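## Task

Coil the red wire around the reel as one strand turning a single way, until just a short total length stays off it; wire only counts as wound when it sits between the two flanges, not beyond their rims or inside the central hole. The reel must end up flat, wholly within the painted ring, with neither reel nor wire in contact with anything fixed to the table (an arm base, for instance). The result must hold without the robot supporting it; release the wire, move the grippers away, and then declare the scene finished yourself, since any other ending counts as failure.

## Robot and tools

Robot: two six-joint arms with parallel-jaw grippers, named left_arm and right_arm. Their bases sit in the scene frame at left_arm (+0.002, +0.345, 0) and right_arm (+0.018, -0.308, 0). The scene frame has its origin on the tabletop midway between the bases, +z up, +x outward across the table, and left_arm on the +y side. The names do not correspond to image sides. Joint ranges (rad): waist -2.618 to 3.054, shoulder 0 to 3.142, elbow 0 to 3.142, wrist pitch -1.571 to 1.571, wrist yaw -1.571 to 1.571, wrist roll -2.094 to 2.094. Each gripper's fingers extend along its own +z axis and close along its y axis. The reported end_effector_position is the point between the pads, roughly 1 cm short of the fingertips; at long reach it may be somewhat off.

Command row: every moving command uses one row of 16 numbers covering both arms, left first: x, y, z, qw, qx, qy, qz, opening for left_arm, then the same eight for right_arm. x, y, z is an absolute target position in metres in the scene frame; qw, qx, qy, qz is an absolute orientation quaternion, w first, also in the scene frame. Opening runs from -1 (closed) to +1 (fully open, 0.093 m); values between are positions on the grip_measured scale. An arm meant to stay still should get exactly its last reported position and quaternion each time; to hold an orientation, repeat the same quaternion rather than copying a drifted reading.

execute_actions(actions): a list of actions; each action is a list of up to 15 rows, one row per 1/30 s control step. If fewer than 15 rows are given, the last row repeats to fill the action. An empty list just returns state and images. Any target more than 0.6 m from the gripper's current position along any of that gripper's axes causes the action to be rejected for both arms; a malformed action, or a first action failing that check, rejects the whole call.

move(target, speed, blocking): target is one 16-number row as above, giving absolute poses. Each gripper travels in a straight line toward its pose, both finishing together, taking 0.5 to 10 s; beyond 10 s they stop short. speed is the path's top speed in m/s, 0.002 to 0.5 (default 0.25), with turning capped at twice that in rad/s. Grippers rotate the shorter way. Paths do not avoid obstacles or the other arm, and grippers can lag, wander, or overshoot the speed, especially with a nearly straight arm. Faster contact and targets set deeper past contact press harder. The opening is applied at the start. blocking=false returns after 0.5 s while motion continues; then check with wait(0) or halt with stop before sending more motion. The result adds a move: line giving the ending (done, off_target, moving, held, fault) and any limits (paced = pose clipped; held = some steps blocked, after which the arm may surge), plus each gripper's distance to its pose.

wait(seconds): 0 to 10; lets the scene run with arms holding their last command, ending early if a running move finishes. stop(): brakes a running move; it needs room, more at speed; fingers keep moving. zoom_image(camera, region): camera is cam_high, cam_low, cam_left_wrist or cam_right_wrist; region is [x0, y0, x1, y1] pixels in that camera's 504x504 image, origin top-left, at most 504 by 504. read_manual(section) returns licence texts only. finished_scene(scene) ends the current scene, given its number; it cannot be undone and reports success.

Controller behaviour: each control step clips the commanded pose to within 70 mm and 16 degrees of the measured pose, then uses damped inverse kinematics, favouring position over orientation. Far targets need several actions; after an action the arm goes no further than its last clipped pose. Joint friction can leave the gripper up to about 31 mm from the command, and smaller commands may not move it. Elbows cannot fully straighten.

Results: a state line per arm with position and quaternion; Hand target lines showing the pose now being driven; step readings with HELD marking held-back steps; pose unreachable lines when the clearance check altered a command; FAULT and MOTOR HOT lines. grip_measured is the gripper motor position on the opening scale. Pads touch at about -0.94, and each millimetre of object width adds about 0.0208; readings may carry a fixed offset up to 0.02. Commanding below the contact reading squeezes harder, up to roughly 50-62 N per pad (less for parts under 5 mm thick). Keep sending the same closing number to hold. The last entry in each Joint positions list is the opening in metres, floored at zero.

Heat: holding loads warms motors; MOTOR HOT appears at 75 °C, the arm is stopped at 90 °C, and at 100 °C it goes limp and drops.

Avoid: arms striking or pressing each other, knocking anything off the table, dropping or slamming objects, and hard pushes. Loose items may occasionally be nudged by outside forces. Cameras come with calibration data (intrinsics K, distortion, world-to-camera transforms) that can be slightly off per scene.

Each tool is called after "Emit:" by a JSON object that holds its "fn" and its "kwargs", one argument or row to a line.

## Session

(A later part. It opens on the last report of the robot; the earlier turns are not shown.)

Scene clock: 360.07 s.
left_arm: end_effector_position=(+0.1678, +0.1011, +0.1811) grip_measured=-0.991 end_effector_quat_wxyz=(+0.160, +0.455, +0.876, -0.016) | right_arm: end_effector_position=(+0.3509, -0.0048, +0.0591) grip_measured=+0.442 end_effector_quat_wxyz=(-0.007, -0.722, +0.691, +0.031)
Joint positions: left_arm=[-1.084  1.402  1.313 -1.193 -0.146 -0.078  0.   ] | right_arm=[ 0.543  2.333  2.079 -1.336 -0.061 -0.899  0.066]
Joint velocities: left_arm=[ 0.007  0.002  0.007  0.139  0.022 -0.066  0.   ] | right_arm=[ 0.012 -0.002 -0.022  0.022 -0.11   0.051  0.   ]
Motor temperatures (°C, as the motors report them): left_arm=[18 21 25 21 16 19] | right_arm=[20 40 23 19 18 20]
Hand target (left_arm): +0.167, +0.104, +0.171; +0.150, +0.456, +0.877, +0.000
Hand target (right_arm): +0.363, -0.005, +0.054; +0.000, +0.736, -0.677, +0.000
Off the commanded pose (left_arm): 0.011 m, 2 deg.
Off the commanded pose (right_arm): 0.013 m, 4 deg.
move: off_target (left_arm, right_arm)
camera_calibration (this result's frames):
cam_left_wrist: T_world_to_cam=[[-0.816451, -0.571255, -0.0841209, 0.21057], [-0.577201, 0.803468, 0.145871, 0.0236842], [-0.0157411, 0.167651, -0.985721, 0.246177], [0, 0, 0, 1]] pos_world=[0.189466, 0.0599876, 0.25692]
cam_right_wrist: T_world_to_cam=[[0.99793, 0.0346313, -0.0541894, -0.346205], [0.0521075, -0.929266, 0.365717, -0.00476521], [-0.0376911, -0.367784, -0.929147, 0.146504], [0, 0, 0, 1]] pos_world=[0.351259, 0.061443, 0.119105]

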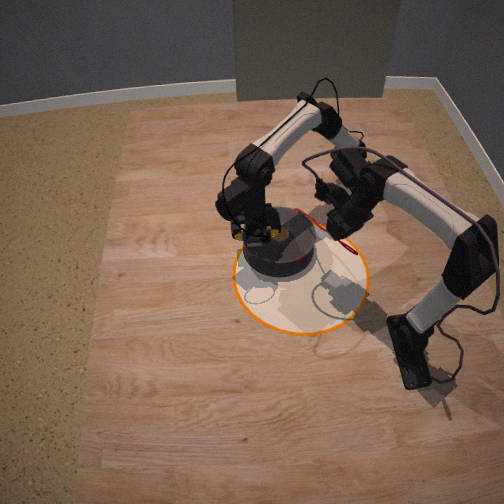

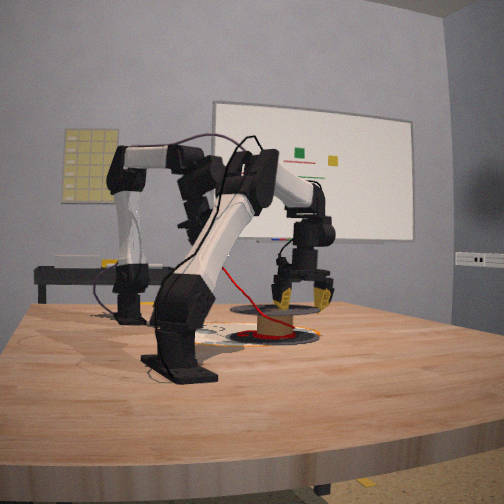

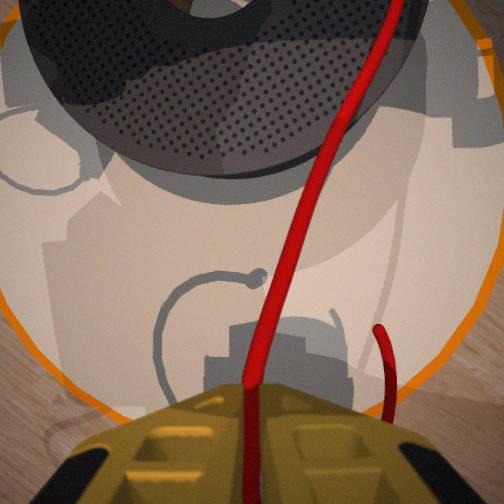

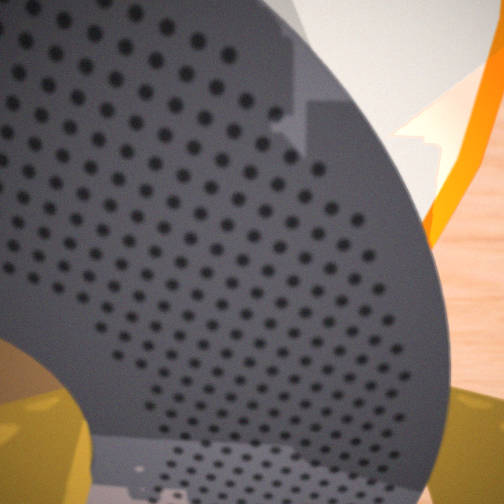

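Emit:
{"fn": "move", "kwargs": {
  "target": [0.105,0.06,0.11,0.15,0.4565,0.877,0,-1,0.355,-0.005,0.054,0,-0.737,0.676,0,0.42],
  "speed": 0.12
}}

Emit:
{"fn": "zoom_image", "kwargs": {
  "camera": "cam_high",
  "region": [210,170,410,320]
}}

Emit:
{"fn": "zoom_image", "kwargs": {
  "camera": "cam_low",
  "region": [150,230,380,370]
}}

Scene clock: 366.77 s.
left_arm: end_effector_position=(+0.1041, +0.0638, +0.1167) grip_measured=-0.991 end_effector_quat_wxyz=(+0.147, +0.457, +0.877, -0.005) | right_arm: end_effector_position=(+0.3495, -0.0039, +0.0590) grip_measured=+0.442 end_effector_quat_wxyz=(-0.008, -0.726, +0.687, +0.027)
Joint positions: left_arm=[-1.371  1.487  1.143 -1.025 -0.216 -0.361  0.   ] | right_arm=[ 0.549  2.333  2.079 -1.338 -0.053 -0.904  0.066]
Joint velocities: left_arm=[-0.017 -0.007  0.007 -0.007 -0.051  0.022  0.   ] | right_arm=[-0.002 -0.007 -0.002  0.037  0.007  0.037  0.001]
Motor temperatures (°C, as the motors report them): left_arm=[18 21 25 21 16 19] | right_arm=[20 41 23 19 18 20]
Hand target (left_arm): +0.105, +0.062, +0.110; +0.149, +0.456, +0.877, +0.001
Hand target (right_arm): +0.355, -0.005, +0.054; +0.002, +0.737, -0.676, -0.000
Off the commanded pose (left_arm): 0.008 m, 1 deg.
Off the commanded pose (right_arm): 0.007 m, 4 deg.
move: off_target (right_arm)
camera_calibration (this result's frames):
cam_left_wrist: T_world_to_cam=[[-0.817107, -0.569121, -0.0918609, 0.132674], [-0.575771, 0.797728, 0.179212, 0.0225552], [-0.0287131, 0.199326, -0.979512, 0.186599], [0, 0, 0, 1]] pos_world=[0.126753, 0.0203205, 0.190922]
cam_right_wrist: T_world_to_cam=[[0.997663, 0.045861, -0.0506585, -0.344983], [0.061454, -0.926332, 0.371662, -0.00747625], [-0.0298819, -0.373906, -0.926985, 0.143832], [0, 0, 0, 1]] pos_world=[0.348935, 0.0626756, 0.118633]

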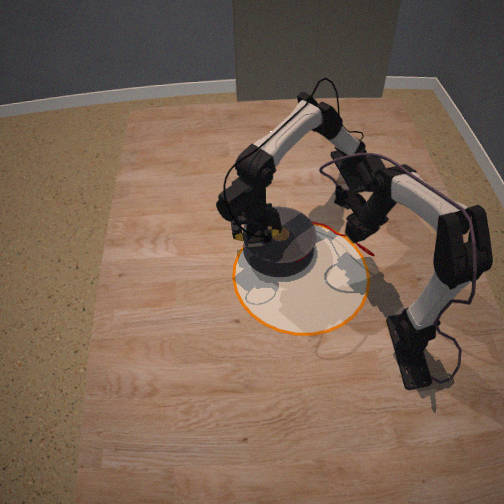

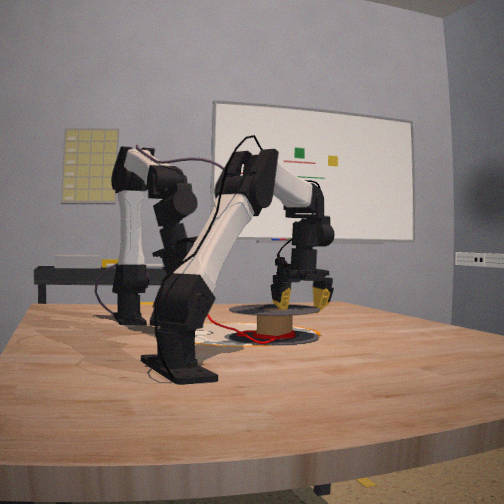

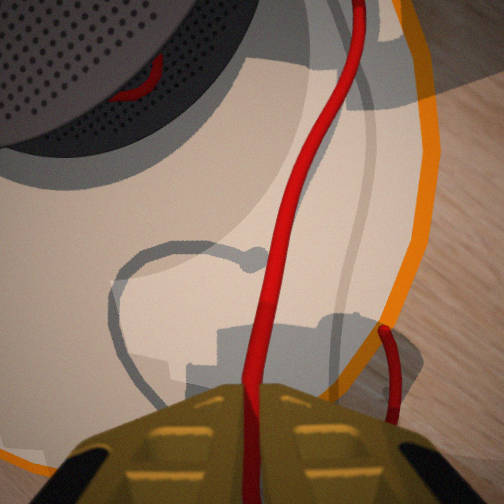

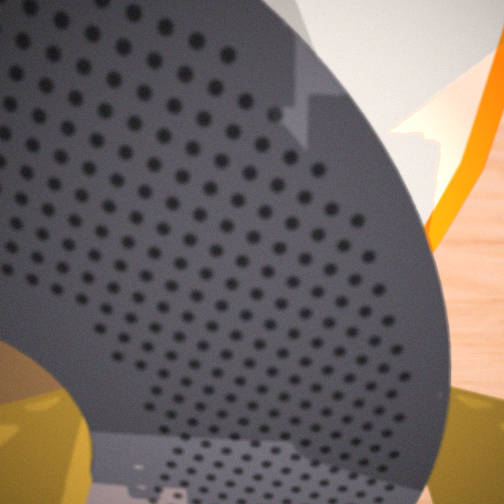

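Region (210, 170, 410, 320) of cam_high's 504x504 image, scaled by 2.520, with more detail than that image has; it fills the top 378 rows of this view, and the rest is white.

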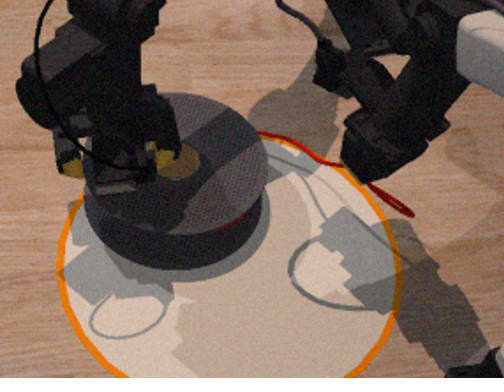

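Region (150, 230, 380, 370) of cam_low's 504x504 image, scaled by 2.191, with more detail than that image has; it fills the top 307 rows of this view, and the rest is white.

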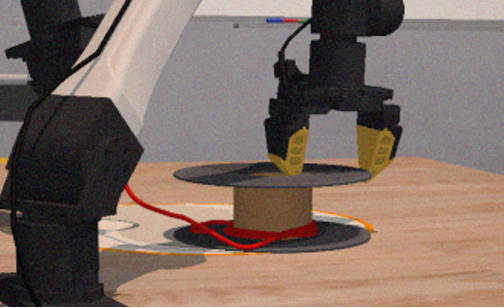

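Emit:
{"fn": "move", "kwargs": {
  "target": [0.075,0.095,0.105,0.068,0.214,0.965,-0.131,-1,0.352,-0.004,0.055,0,-0.737,0.676,0,0.42],
  "speed": 0.1
}}

Emit:
{"fn": "zoom_image", "kwargs": {
  "camera": "cam_low",
  "region": [100,230,380,370]
}}

Scene clock: 371.60 s.
left_arm: end_effector_position=(+0.0752, +0.0962, +0.1022) grip_measured=-0.991 end_effector_quat_wxyz=(+0.066, +0.221, +0.966, -0.115) | right_arm: end_effector_position=(+0.3478, -0.0042, +0.0590) grip_measured=+0.442 end_effector_quat_wxyz=(-0.011, -0.728, +0.685, +0.024)
Joint positions: left_arm=[-1.315  1.282  0.92  -0.943 -0.004 -0.837  0.   ] | right_arm=[ 0.554  2.333  2.079 -1.344 -0.046 -0.904  0.066]
Joint velocities: left_arm=[ 0.022  0.002 -0.032  0.081 -0.037 -0.066  0.   ] | right_arm=[ 0.002  0.002 -0.002  0.007 -0.022 -0.066 -0.   ]
Motor temperatures (°C, as the motors report them): left_arm=[18 22 25 21 16 19] | right_arm=[20 42 23 19 18 20]
Hand target (left_arm): +0.075, +0.095, +0.105; +0.068, +0.215, +0.966, -0.131
Hand target (right_arm): +0.352, -0.004, +0.055; +0.002, +0.737, -0.676, -0.000
Off the commanded pose (left_arm): 0.003 m, 2 deg.
Off the commanded pose (right_arm): 0.006 m, 3 deg.
move: off_target (right_arm)
camera_calibration (this result's frames):
cam_left_wrist: T_world_to_cam=[[-0.453774, -0.861707, 0.227044, 0.0944328], [-0.828288, 0.501835, 0.249198, 0.0229635], [-0.328675, -0.0749782, -0.941462, 0.210126], [0, 0, 0, 1]] pos_world=[0.130935, 0.0856044, 0.170663]
cam_right_wrist: T_world_to_cam=[[0.997454, 0.0505072, -0.0503411, -0.343211], [0.0659118, -0.922431, 0.380496, -0.0096406], [-0.0272184, -0.382845, -0.923411, 0.142488], [0, 0, 0, 1]] pos_world=[0.346851, 0.0629927, 0.117966]

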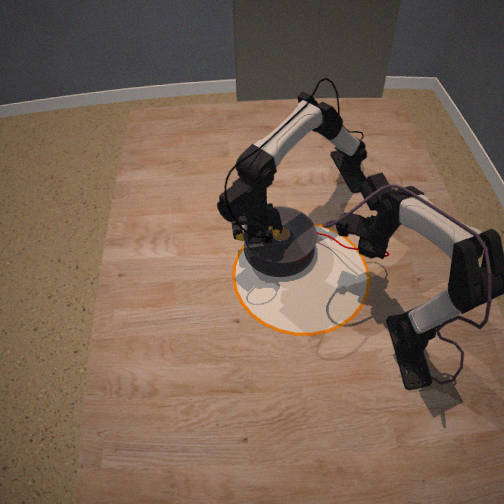

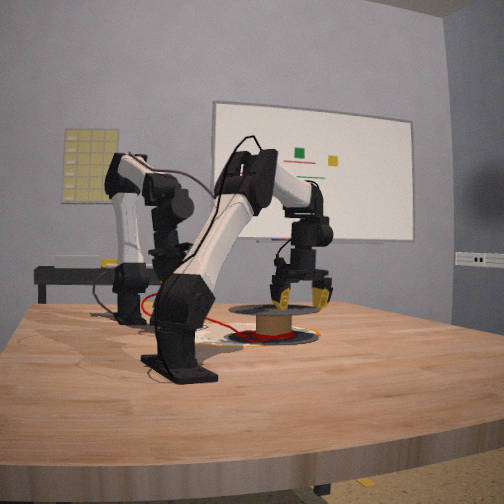

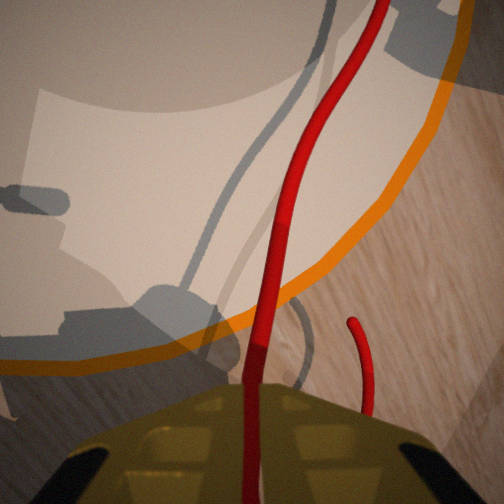

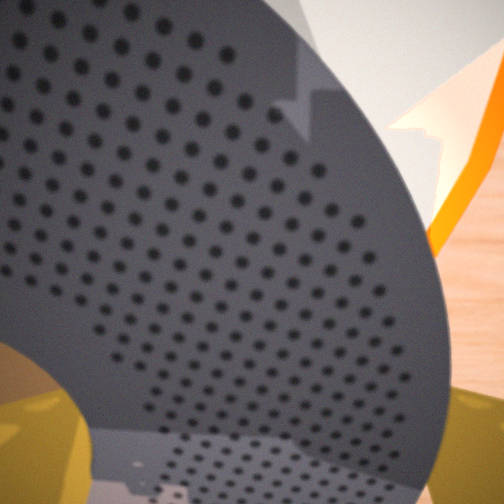

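Region (100, 230, 380, 370) of cam_low's 504x504 image, scaled by 1.800, with more detail than that image has.

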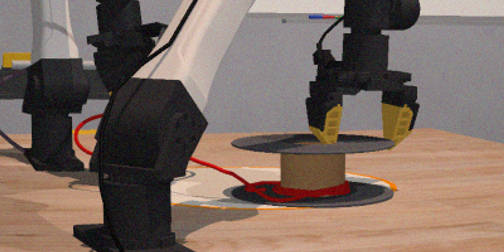

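Emit:
{"fn": "zoom_image", "kwargs": {
  "camera": "cam_low",
  "region": [195,295,335,355]
}}

Emit:
{"fn": "zoom_image", "kwargs": {
  "camera": "cam_high",
  "region": [230,195,400,290]
}}

Region (195, 295, 335, 355) of cam_low's 504x504 image, scaled by 3.600, with more detail than that image has; it fills the top 216 rows of this view, and the rest is white.

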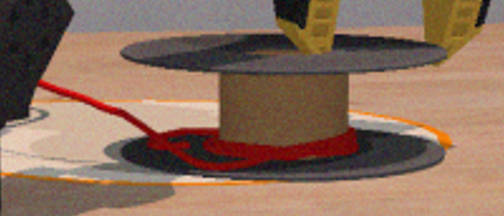

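Region (230, 195, 400, 290) of cam_high's 504x504 image, scaled by 2.965, with more detail than that image has; it fills the top 282 rows of this view, and the rest is white.

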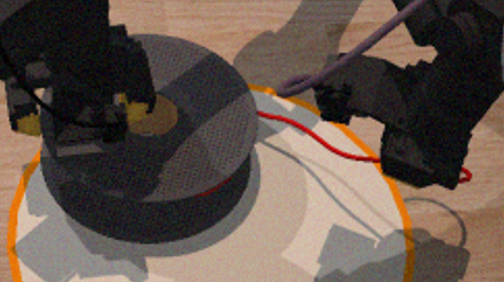

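Emit:
{"fn": "move", "kwargs": {
  "target": [0.045,0.06,0.125,0.068,0.214,0.965,-0.131,-1,0.352,-0.004,0.055,0,-0.737,0.676,0,0.42],
  "speed": 0.08
}}

Emit:
{"fn": "zoom_image", "kwargs": {
  "camera": "cam_low",
  "region": [160,270,340,360]
}}

Scene clock: 374.20 s.
left_arm: end_effector_position=(+0.0452, +0.0623, +0.1254) grip_measured=-0.991 end_effector_quat_wxyz=(+0.067, +0.214, +0.964, -0.140) | right_arm: end_effector_position=(+0.3464, -0.0055, +0.0577) grip_measured=+0.442 end_effector_quat_wxyz=(-0.015, -0.728, +0.685, +0.024)
Joint positions: left_arm=[-1.464  1.341  1.044 -0.964 -0.029 -0.995  0.   ] | right_arm=[ 0.554  2.333  2.074 -1.346 -0.046 -0.904  0.066]
Joint velocities: left_arm=[-0.007 -0.002 -0.017 -0.007 -0.066  0.081  0.   ] | right_arm=[-0.007  0.002  0.002  0.037  0.007 -0.051 -0.001]
Motor temperatures (°C, as the motors report them): left_arm=[18 22 25 21 16 19] | right_arm=[20 43 23 19 18 20]
Hand target (left_arm): +0.045, +0.061, +0.125; +0.068, +0.214, +0.966, -0.131
Hand target (right_arm): +0.352, -0.004, +0.055; +0.002, +0.737, -0.676, -0.000
Off the commanded pose (left_arm): 0.002 m, 1 deg.
Off the commanded pose (right_arm): 0.006 m, 4 deg.
move: off_target (right_arm)
camera_calibration (this result's frames):
cam_left_wrist: T_world_to_cam=[[-0.442283, -0.85393, 0.274207, 0.0393835], [-0.8306, 0.505331, 0.233974, 0.0111053], [-0.338363, -0.124274, -0.932774, 0.222027], [0, 0, 0, 1]] pos_world=[0.101768, 0.0556111, 0.193703]
cam_right_wrist: T_world_to_cam=[[0.997153, 0.0498414, -0.0565805, -0.341289], [0.0678524, -0.920409, 0.385024, -0.0111798], [-0.032887, -0.387767, -0.921171, 0.142566], [0, 0, 0, 1]] pos_world=[0.345764, 0.0620029, 0.116322]

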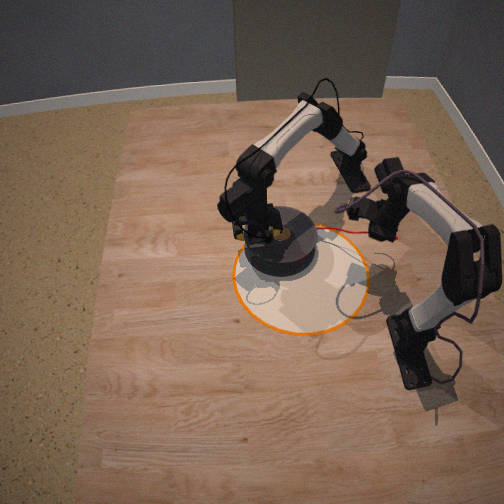

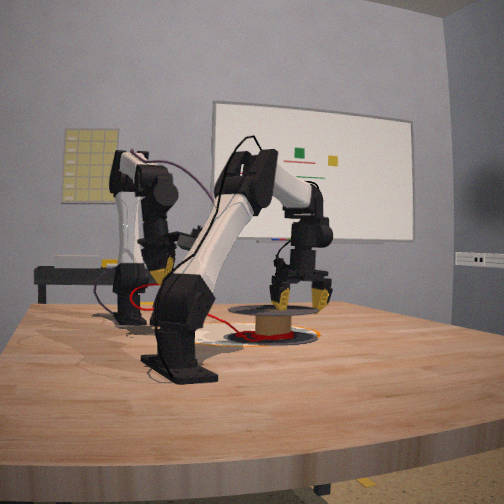

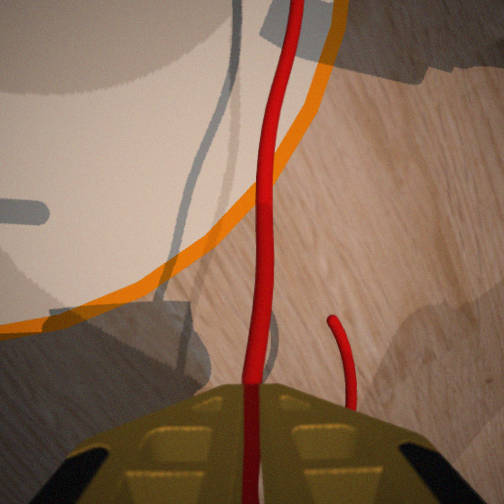

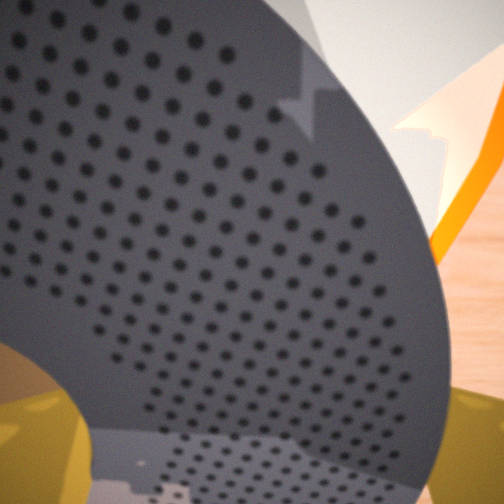

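Region (160, 270, 340, 360) of cam_low's 504x504 image, scaled by 2.800, with more detail than that image has.

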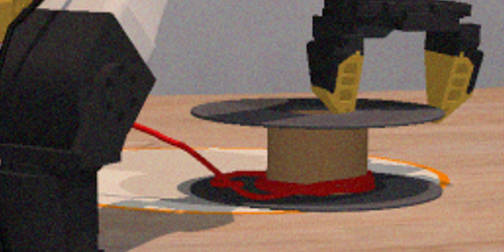

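Emit:
{"fn": "move", "kwargs": {
  "target": [0.03,0.062,0.15,0.068,0.214,0.965,-0.131,-1,0.352,-0.004,0.055,0,-0.737,0.676,0,0.42],
  "speed": 0.06
}}

Emit:
{"fn": "zoom_image", "kwargs": {
  "camera": "cam_low",
  "region": [160,270,340,360]
}}

Scene clock: 375.70 s.
left_arm: end_effector_position=(+0.0314, +0.0630, +0.1473) grip_measured=-0.991 end_effector_quat_wxyz=(+0.066, +0.213, +0.965, -0.135) | right_arm: end_effector_position=(+0.3455, -0.0060, +0.0577) grip_measured=+0.442 end_effector_quat_wxyz=(-0.017, -0.728, +0.685, +0.025)
Joint positions: left_arm=[-1.524  1.341  1.134 -1.066 -0.049 -1.056  0.   ] | right_arm=[ 0.554  2.333  2.074 -1.35  -0.047 -0.904  0.066]
Joint velocities: left_arm=[ 0.007  0.002 -0.007  0.066 -0.051 -0.051  0.   ] | right_arm=[-0.017  0.002 -0.007  0.037 -0.007 -0.007 -0.   ]
Motor temperatures (°C, as the motors report them): left_arm=[18 22 25 21 16 19] | right_arm=[20 43 23 19 18 20]
Hand target (left_arm): +0.030, +0.062, +0.150; +0.068, +0.214, +0.966, -0.131
Hand target (right_arm): +0.352, -0.004, +0.055; +0.002, +0.737, -0.676, -0.001
Off the commanded pose (left_arm): 0.003 m, 0 deg.
Off the commanded pose (right_arm): 0.007 m, 4 deg.
move: off_target (right_arm)
camera_calibration (this result's frames):
cam_left_wrist: T_world_to_cam=[[-0.439261, -0.858107, 0.265899, 0.029275], [-0.832494, 0.500061, 0.238522, -0.00607198], [-0.337643, -0.116586, -0.934026, 0.237535], [0, 0, 0, 1]] pos_world=[0.0880068, 0.0558507, 0.215528]
cam_right_wrist: T_world_to_cam=[[0.996927, 0.0496863, -0.0605594, -0.340069], [0.0693163, -0.919664, 0.386539, -0.0122155], [-0.0364886, -0.389549, -0.920283, 0.143556], [0, 0, 0, 1]] pos_world=[0.345109, 0.0615847, 0.116239]

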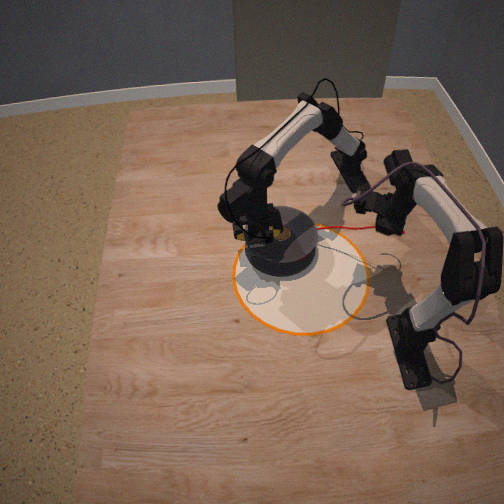

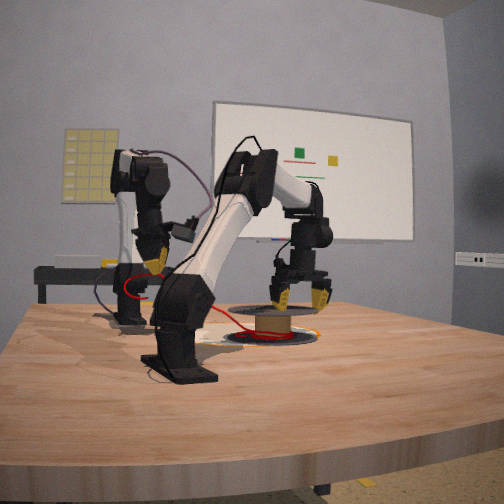

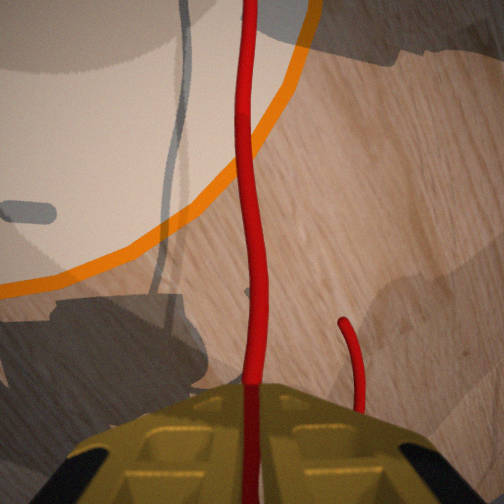

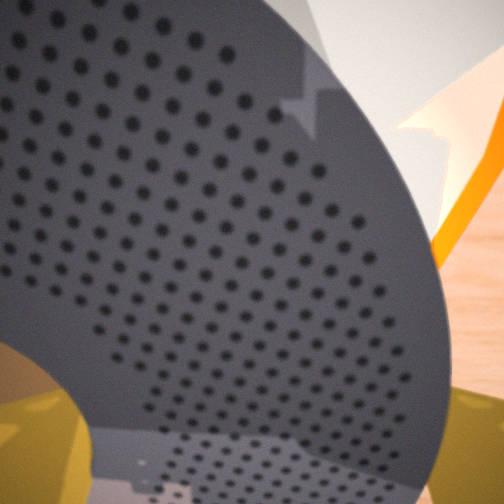

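Region (160, 270, 340, 360) of cam_low's 504x504 image, scaled by 2.800, with more detail than that image has.

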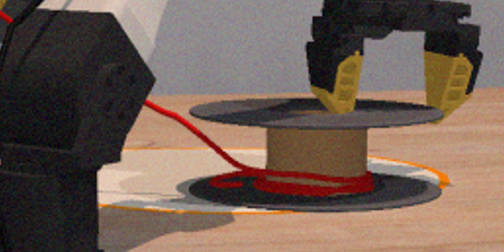

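Emit:
{"fn": "move", "kwargs": {
  "target": [0.035,0.06,0.147,0.068,0.214,0.965,-0.131,-1,0.339,0.024,0.055,0,-0.887,0.462,0,0.42],
  "speed": 0.12
}}

Emit:
{"fn": "zoom_image", "kwargs": {
  "camera": "cam_low",
  "region": [160,270,340,360]
}}

Scene clock: 379.17 s.
left_arm: end_effector_position=(+0.0349, +0.0637, +0.1473) grip_measured=-0.991 end_effector_quat_wxyz=(+0.072, +0.213, +0.966, -0.132) | right_arm: end_effector_position=(+0.3225, +0.0169, +0.0579) grip_measured=+0.442 end_effector_quat_wxyz=(+0.019, +0.877, -0.479, -0.028)
Joint positions: left_arm=[-1.518  1.341  1.134 -1.067 -0.059 -1.048  0.   ] | right_arm=[ 0.628  2.349  2.103 -1.376 -0.043 -1.341  0.066]
Joint velocities: left_arm=[-0.012 -0.002  0.012  0.037  0.007 -0.081  0.   ] | right_arm=[ 0.002 -0.007 -0.022 -0.022  0.007 -0.022 -0.   ]
Motor temperatures (°C, as the motors report them): left_arm=[18 22 26 21 16 19] | right_arm=[20 43 23 19 18 20]
Hand target (left_arm): +0.035, +0.060, +0.147; +0.068, +0.214, +0.966, -0.131
Hand target (right_arm): +0.339, +0.023, +0.055; +0.002, +0.886, -0.463, +0.001
Off the commanded pose (left_arm): 0.004 m, 0 deg.
Off the commanded pose (right_arm): 0.018 m, 4 deg.
move: off_target (right_arm)
camera_calibration (this result's frames):
cam_left_wrist: T_world_to_cam=[[-0.440138, -0.859926, 0.258468, 0.0326474], [-0.8364, 0.497346, 0.230393, -0.00203561], [-0.326669, -0.114778, -0.938144, 0.238874], [0, 0, 0, 1]] pos_world=[0.0906994, 0.0565042, 0.216129]
cam_right_wrist: T_world_to_cam=[[0.844517, 0.531905, -0.0621955, -0.277233], [0.514352, -0.773295, 0.370751, -0.134666], [0.149109, -0.345095, -0.926648, 0.0915198], [0, 0, 0, 1]] pos_world=[0.289747, 0.0749087, 0.117491]

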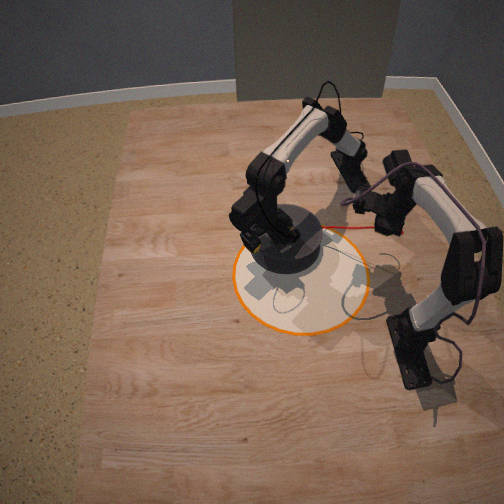

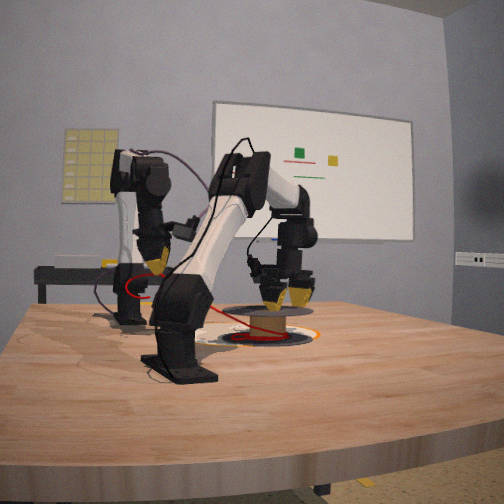

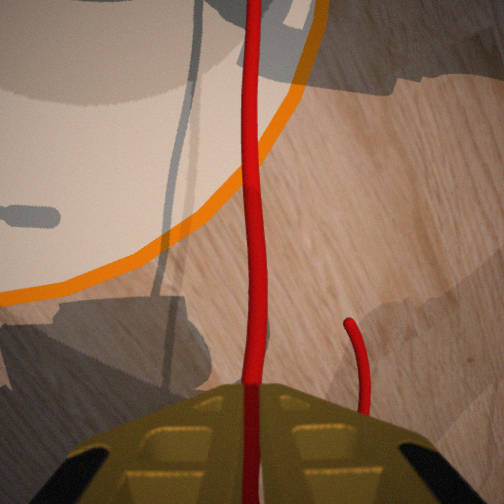

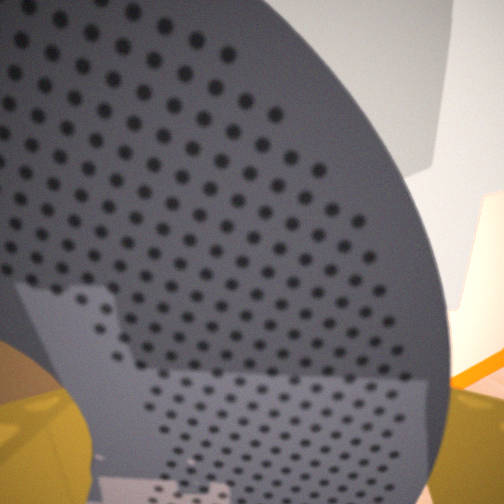

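Region (160, 270, 340, 360) of cam_low's 504x504 image, scaled by 2.800, with more detail than that image has.

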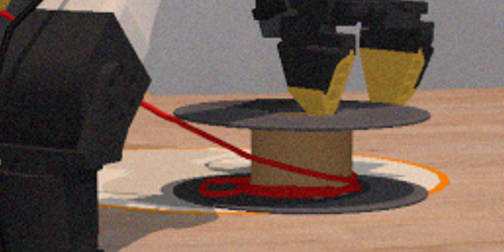

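Emit:
{"fn": "move", "kwargs": {
  "target": [0.047,0.062,0.143,0.068,0.214,0.965,-0.131,-1,0.325,0.018,0.056,0,-0.88,0.475,0,1],
  "speed": 0.1
}}

Emit:
{"fn": "move", "kwargs": {
  "target": [0.047,0.062,0.143,0.068,0.214,0.965,-0.131,-1,0.325,0.018,0.1,0,-0.88,0.475,0,1],
  "speed": 0.2
}}

Emit:
{"fn": "move", "kwargs": {
  "target": [0.047,0.062,0.143,0.068,0.214,0.965,-0.131,-1,0.29,-0.045,0.10,0,-0.383,0.924,0,1],
  "speed": 0.35
}}

Scene clock: 381.37 s.
left_arm: end_effector_position=(+0.0467, +0.0654, +0.1472) grip_measured=-0.991 end_effector_quat_wxyz=(+0.074, +0.213, +0.966, -0.130) | right_arm: end_effector_position=(+0.3236, +0.0156, +0.0547) grip_measured=+0.990 end_effector_quat_wxyz=(+0.010, +0.879, -0.477, -0.012)
Joint positions: left_arm=[-1.471  1.341  1.134 -1.067 -0.051 -1.002  0.   ] | right_arm=[ 0.634  2.315  2.033 -1.314 -0.018 -1.34   0.093]
Joint velocities: left_arm=[-0.022  0.002  0.002  0.007 -0.037 -0.007  0.   ] | right_arm=[ 0.002 -0.017 -0.007  0.051  0.007  0.066 -0.   ]
Motor temperatures (°C, as the motors report them): left_arm=[18 21 26 21 16 19] | right_arm=[20 44 23 19 18 20]
Hand target (left_arm): +0.047, +0.062, +0.143; +0.068, +0.214, +0.966, -0.131
Hand target (right_arm): +0.325, +0.018, +0.056; +0.001, +0.880, -0.475, +0.000
Off the commanded pose (left_arm): 0.005 m, 1 deg.
Off the commanded pose (right_arm): 0.003 m, 2 deg.
move: done
camera_calibration (this result's frames):
cam_left_wrist: T_world_to_cam=[[-0.441112, -0.860947, 0.253359, 0.0401413], [-0.837905, 0.496212, 0.227351, 0.00762952], [-0.321457, -0.112004, -0.940277, 0.242742], [0, 0, 0, 1]] pos_world=[0.102131, 0.0579618, 0.21634]
cam_right_wrist: T_world_to_cam=[[0.843454, 0.536365, -0.0299608, -0.27915], [0.504341, -0.771422, 0.388005, -0.132804], [0.185, -0.342375, -0.92117, 0.0760361], [0, 0, 0, 1]] pos_world=[0.288362, 0.0733109, 0.113207]

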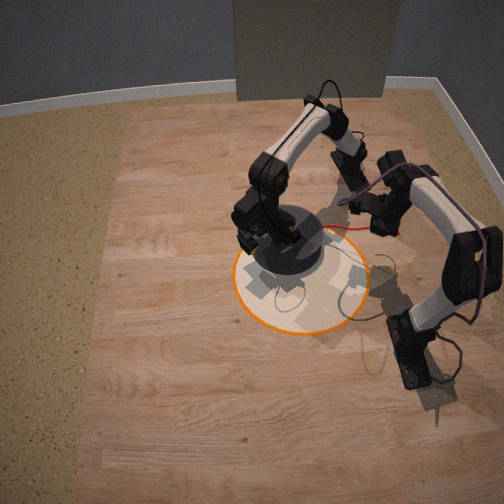

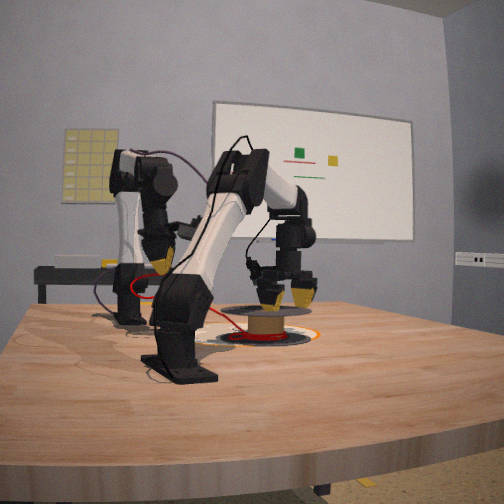

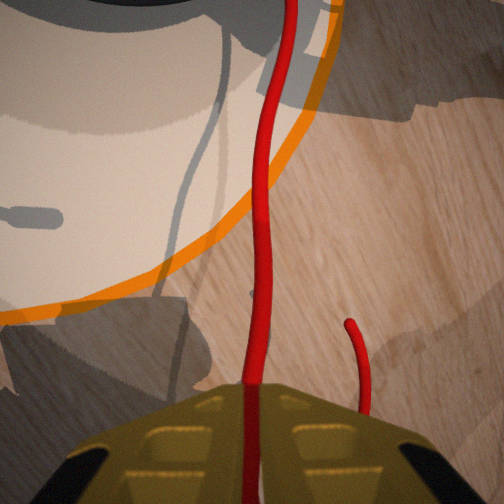

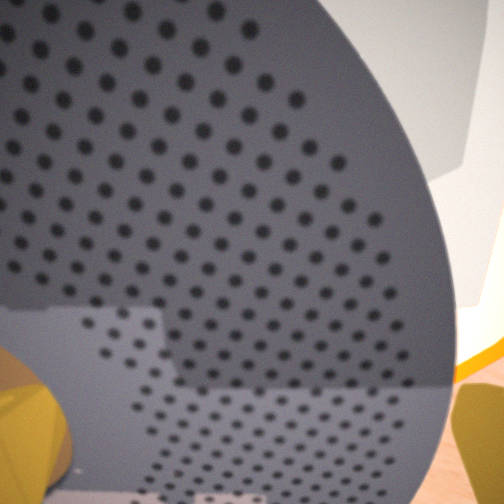

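Scene clock: 382.37 s.
left_arm: end_effector_position=(+0.0465, +0.0653, +0.1472) grip_measured=-0.991 end_effector_quat_wxyz=(+0.074, +0.214, +0.965, -0.130) | right_arm: end_effector_position=(+0.3266, +0.0171, +0.0931) grip_measured=+0.990 end_effector_quat_wxyz=(+0.002, +0.879, -0.477, -0.006)
Joint positions: left_arm=[-1.471  1.341  1.134 -1.067 -0.05  -0.999  0.   ] | right_arm=[ 0.634  2.315  2.186 -1.448 -0.011 -1.34   0.093]
Joint velocities: left_arm=[-0.002  0.012  0.017 -0.051  0.037 -0.022  0.   ] | right_arm=[-0.007  0.002 -0.032 -0.066 -0.007  0.037  0.   ]
Motor temperatures (°C, as the motors report them): left_arm=[18 21 26 21 16 19] | right_arm=[20 44 23 19 18 20]
Hand target (left_arm): +0.047, +0.062, +0.143; +0.068, +0.214, +0.966, -0.131
Hand target (right_arm): +0.326, +0.019, +0.100; -0.000, +0.880, -0.475, +0.000
Off the commanded pose (left_arm): 0.005 m, 1 deg.
Off the commanded pose (right_arm): 0.007 m, 1 deg.
move: done
camera_calibration (this result's frames):
cam_left_wrist: T_world_to_cam=[[-0.44385, -0.859541, 0.253349, 0.0400731], [-0.836238, 0.498903, 0.227601, 0.00719538], [-0.322029, -0.110839, -0.940219, 0.242611], [0, 0, 0, 1]] pos_world=[0.101931, 0.0577456, 0.216318]
cam_right_wrist: T_world_to_cam=[[0.84375, 0.536631, -0.0106351, -0.28318], [0.497677, -0.774775, 0.389926, -0.145993], [0.201006, -0.334293, -0.920785, 0.10601], [0, 0, 0, 1]] pos_world=[0.290282, 0.0742896, 0.151527]

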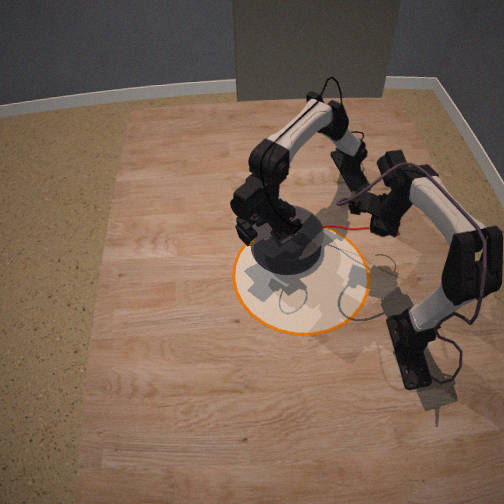

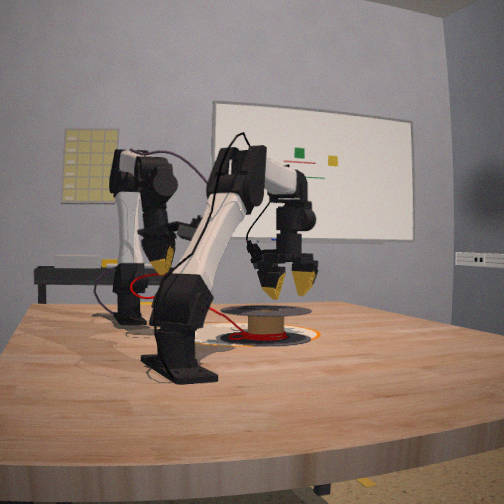

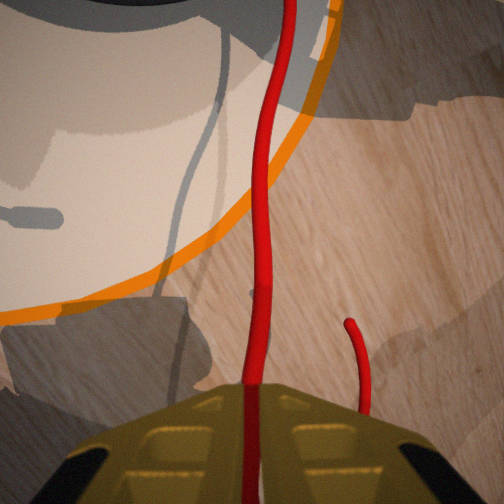

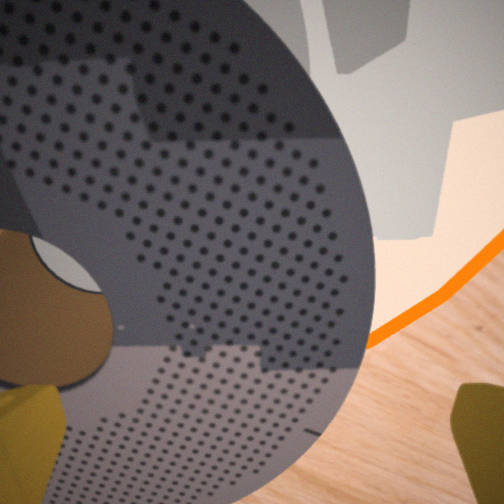

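Scene clock: 384.97 s.
left_arm: end_effector_position=(+0.0465, +0.0653, +0.1472) grip_measured=-0.991 end_effector_quat_wxyz=(+0.074, +0.214, +0.965, -0.130) | right_arm: end_effector_position=(+0.2874, -0.0404, +0.1003) grip_measured=+0.990 end_effector_quat_wxyz=(-0.008, -0.390, +0.921, +0.003)
Joint positions: left_arm=[-1.471  1.341  1.134 -1.067 -0.05  -0.999  0.   ] | right_arm=[ 0.604  2.002  1.72  -1.301 -0.011 -0.024  0.093]
Joint velocities: left_arm=[ 0.007  0.012  0.007 -0.022 -0.051 -0.037  0.   ] | right_arm=[ 0.002  0.002  0.002  0.037 -0.051 -0.022  0.001]
Motor temperatures (°C, as the motors report them): left_arm=[18 21 26 22 16 19] | right_arm=[20 44 23 19 18 20]
Hand target (left_arm): +0.047, +0.062, +0.143; +0.068, +0.214, +0.966, -0.131
Hand target (right_arm): +0.290, -0.045, +0.101; -0.001, -0.383, +0.924, +0.001
Off the commanded pose (left_arm): 0.005 m, 1 deg.
Off the commanded pose (right_arm): 0.005 m, 1 deg.
move: done
camera_calibration (this result's frames):
cam_left_wrist: T_world_to_cam=[[-0.444191, -0.859388, 0.253273, 0.0400901], [-0.836081, 0.4992, 0.227528, 0.0071795], [-0.321968, -0.110691, -0.940257, 0.242604], [0, 0, 0, 1]] pos_world=[0.101921, 0.0577231, 0.216323]
cam_right_wrist: T_world_to_cam=[[0.711444, -0.702628, -0.0126918, -0.231003], [-0.637221, -0.652621, 0.409922, 0.155196], [-0.296306, -0.283549, -0.912032, 0.245336], [0, 0, 0, 1]] pos_world=[0.335935, 0.00853945, 0.157205]

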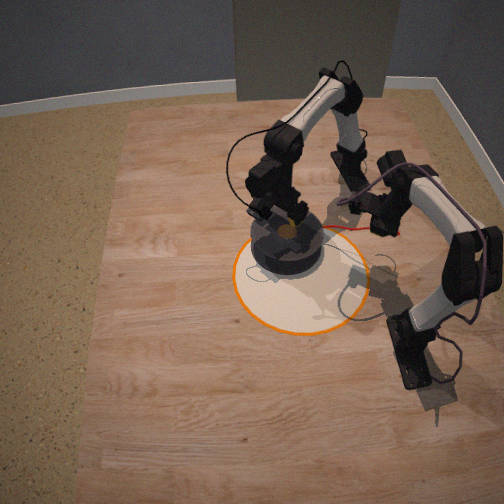

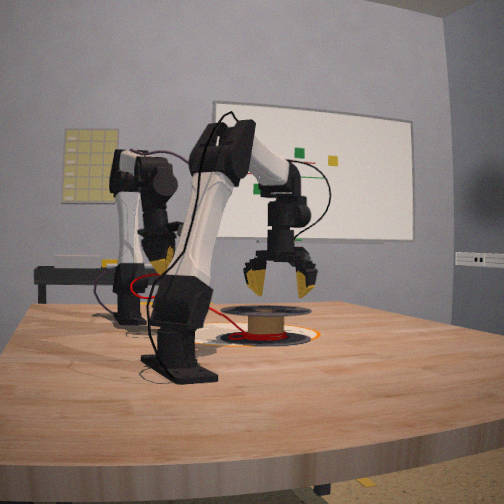

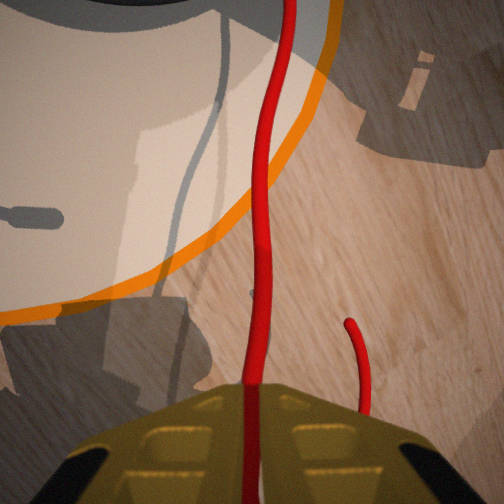

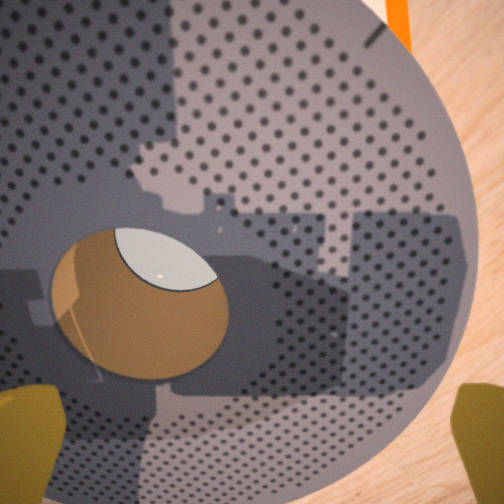

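Emit:
{"fn": "move", "kwargs": {
  "target": [0.047,0.062,0.143,0.068,0.214,0.965,-0.131,-1,0.219,-0.048,0.092,0,0.4617,0.887,0,1],
  "speed": 0.35
}}

Scene clock: 389.23 s.
left_arm: end_effector_position=(+0.0465, +0.0653, +0.1472) grip_measured=-0.991 end_effector_quat_wxyz=(+0.074, +0.214, +0.965, -0.130) | right_arm: end_effector_position=(+0.2217, -0.0480, +0.0928) grip_measured=+0.990 end_effector_quat_wxyz=(-0.005, +0.463, +0.886, -0.005)
Joint positions: left_arm=[-1.471  1.341  1.134 -1.067 -0.05  -0.999  0.   ] | right_arm=[ 0.729  1.813  1.435 -1.205 -0.008  1.865  0.093]
Joint velocities: left_arm=[-0.007  0.007 -0.012 -0.051 -0.007 -0.037  0.   ] | right_arm=[ 0.002 -0.012 -0.002  0.051  0.022  0.007  0.001]
Motor temperatures (°C, as the motors report them): left_arm=[18 21 26 22 16 19] | right_arm=[20 44 23 19 18 20]
Hand target (left_arm): +0.047, +0.062, +0.143; +0.068, +0.214, +0.966, -0.131
Hand target (right_arm): +0.219, -0.049, +0.093; +0.002, +0.462, +0.887, -0.001
Off the commanded pose (left_arm): 0.005 m, 1 deg.
Off the commanded pose (right_arm): 0.003 m, 1 deg.
move: done
camera_calibration (this result's frames):
cam_left_wrist: T_world_to_cam=[[-0.444191, -0.859388, 0.253273, 0.0400901], [-0.836081, 0.4992, 0.227528, 0.0071795], [-0.321968, -0.110691, -0.940257, 0.242604], [0, 0, 0, 1]] pos_world=[0.101921, 0.0577231, 0.216323]
cam_right_wrist: T_world_to_cam=[[-0.826472, -0.56282, 0.013357, 0.155553], [-0.510878, 0.759744, 0.402234, 0.151998], [-0.236533, 0.325611, -0.91544, 0.233159], [0, 0, 0, 1]] pos_world=[0.261362, -0.103851, 0.150227]

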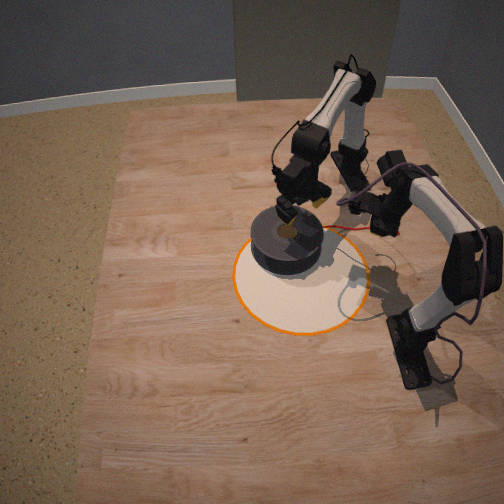

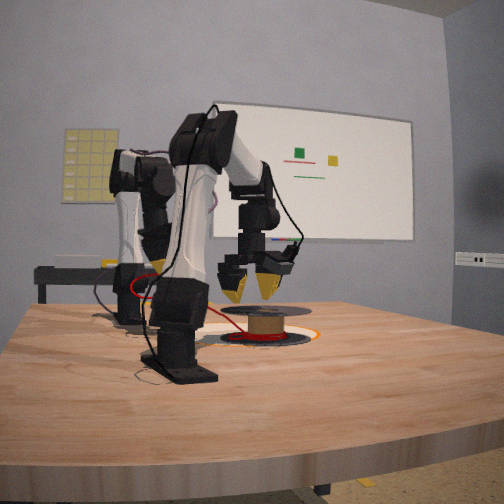

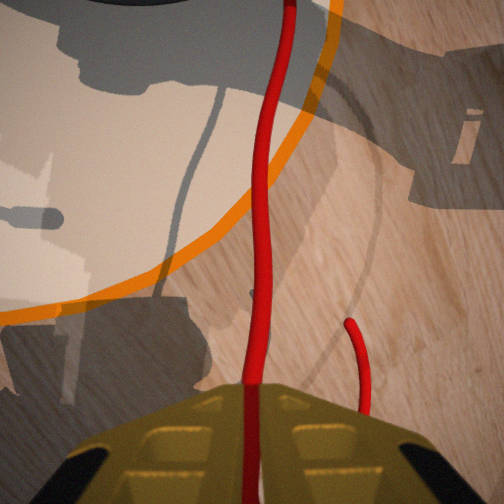

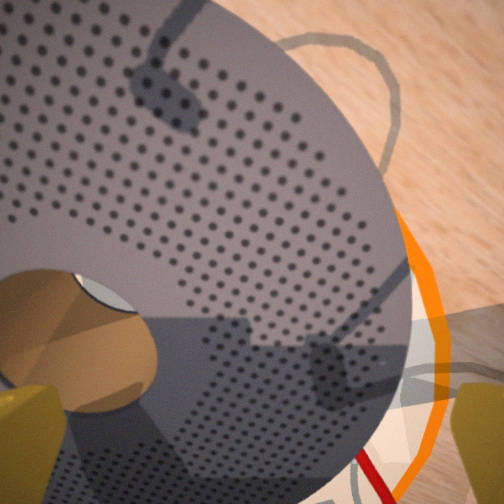

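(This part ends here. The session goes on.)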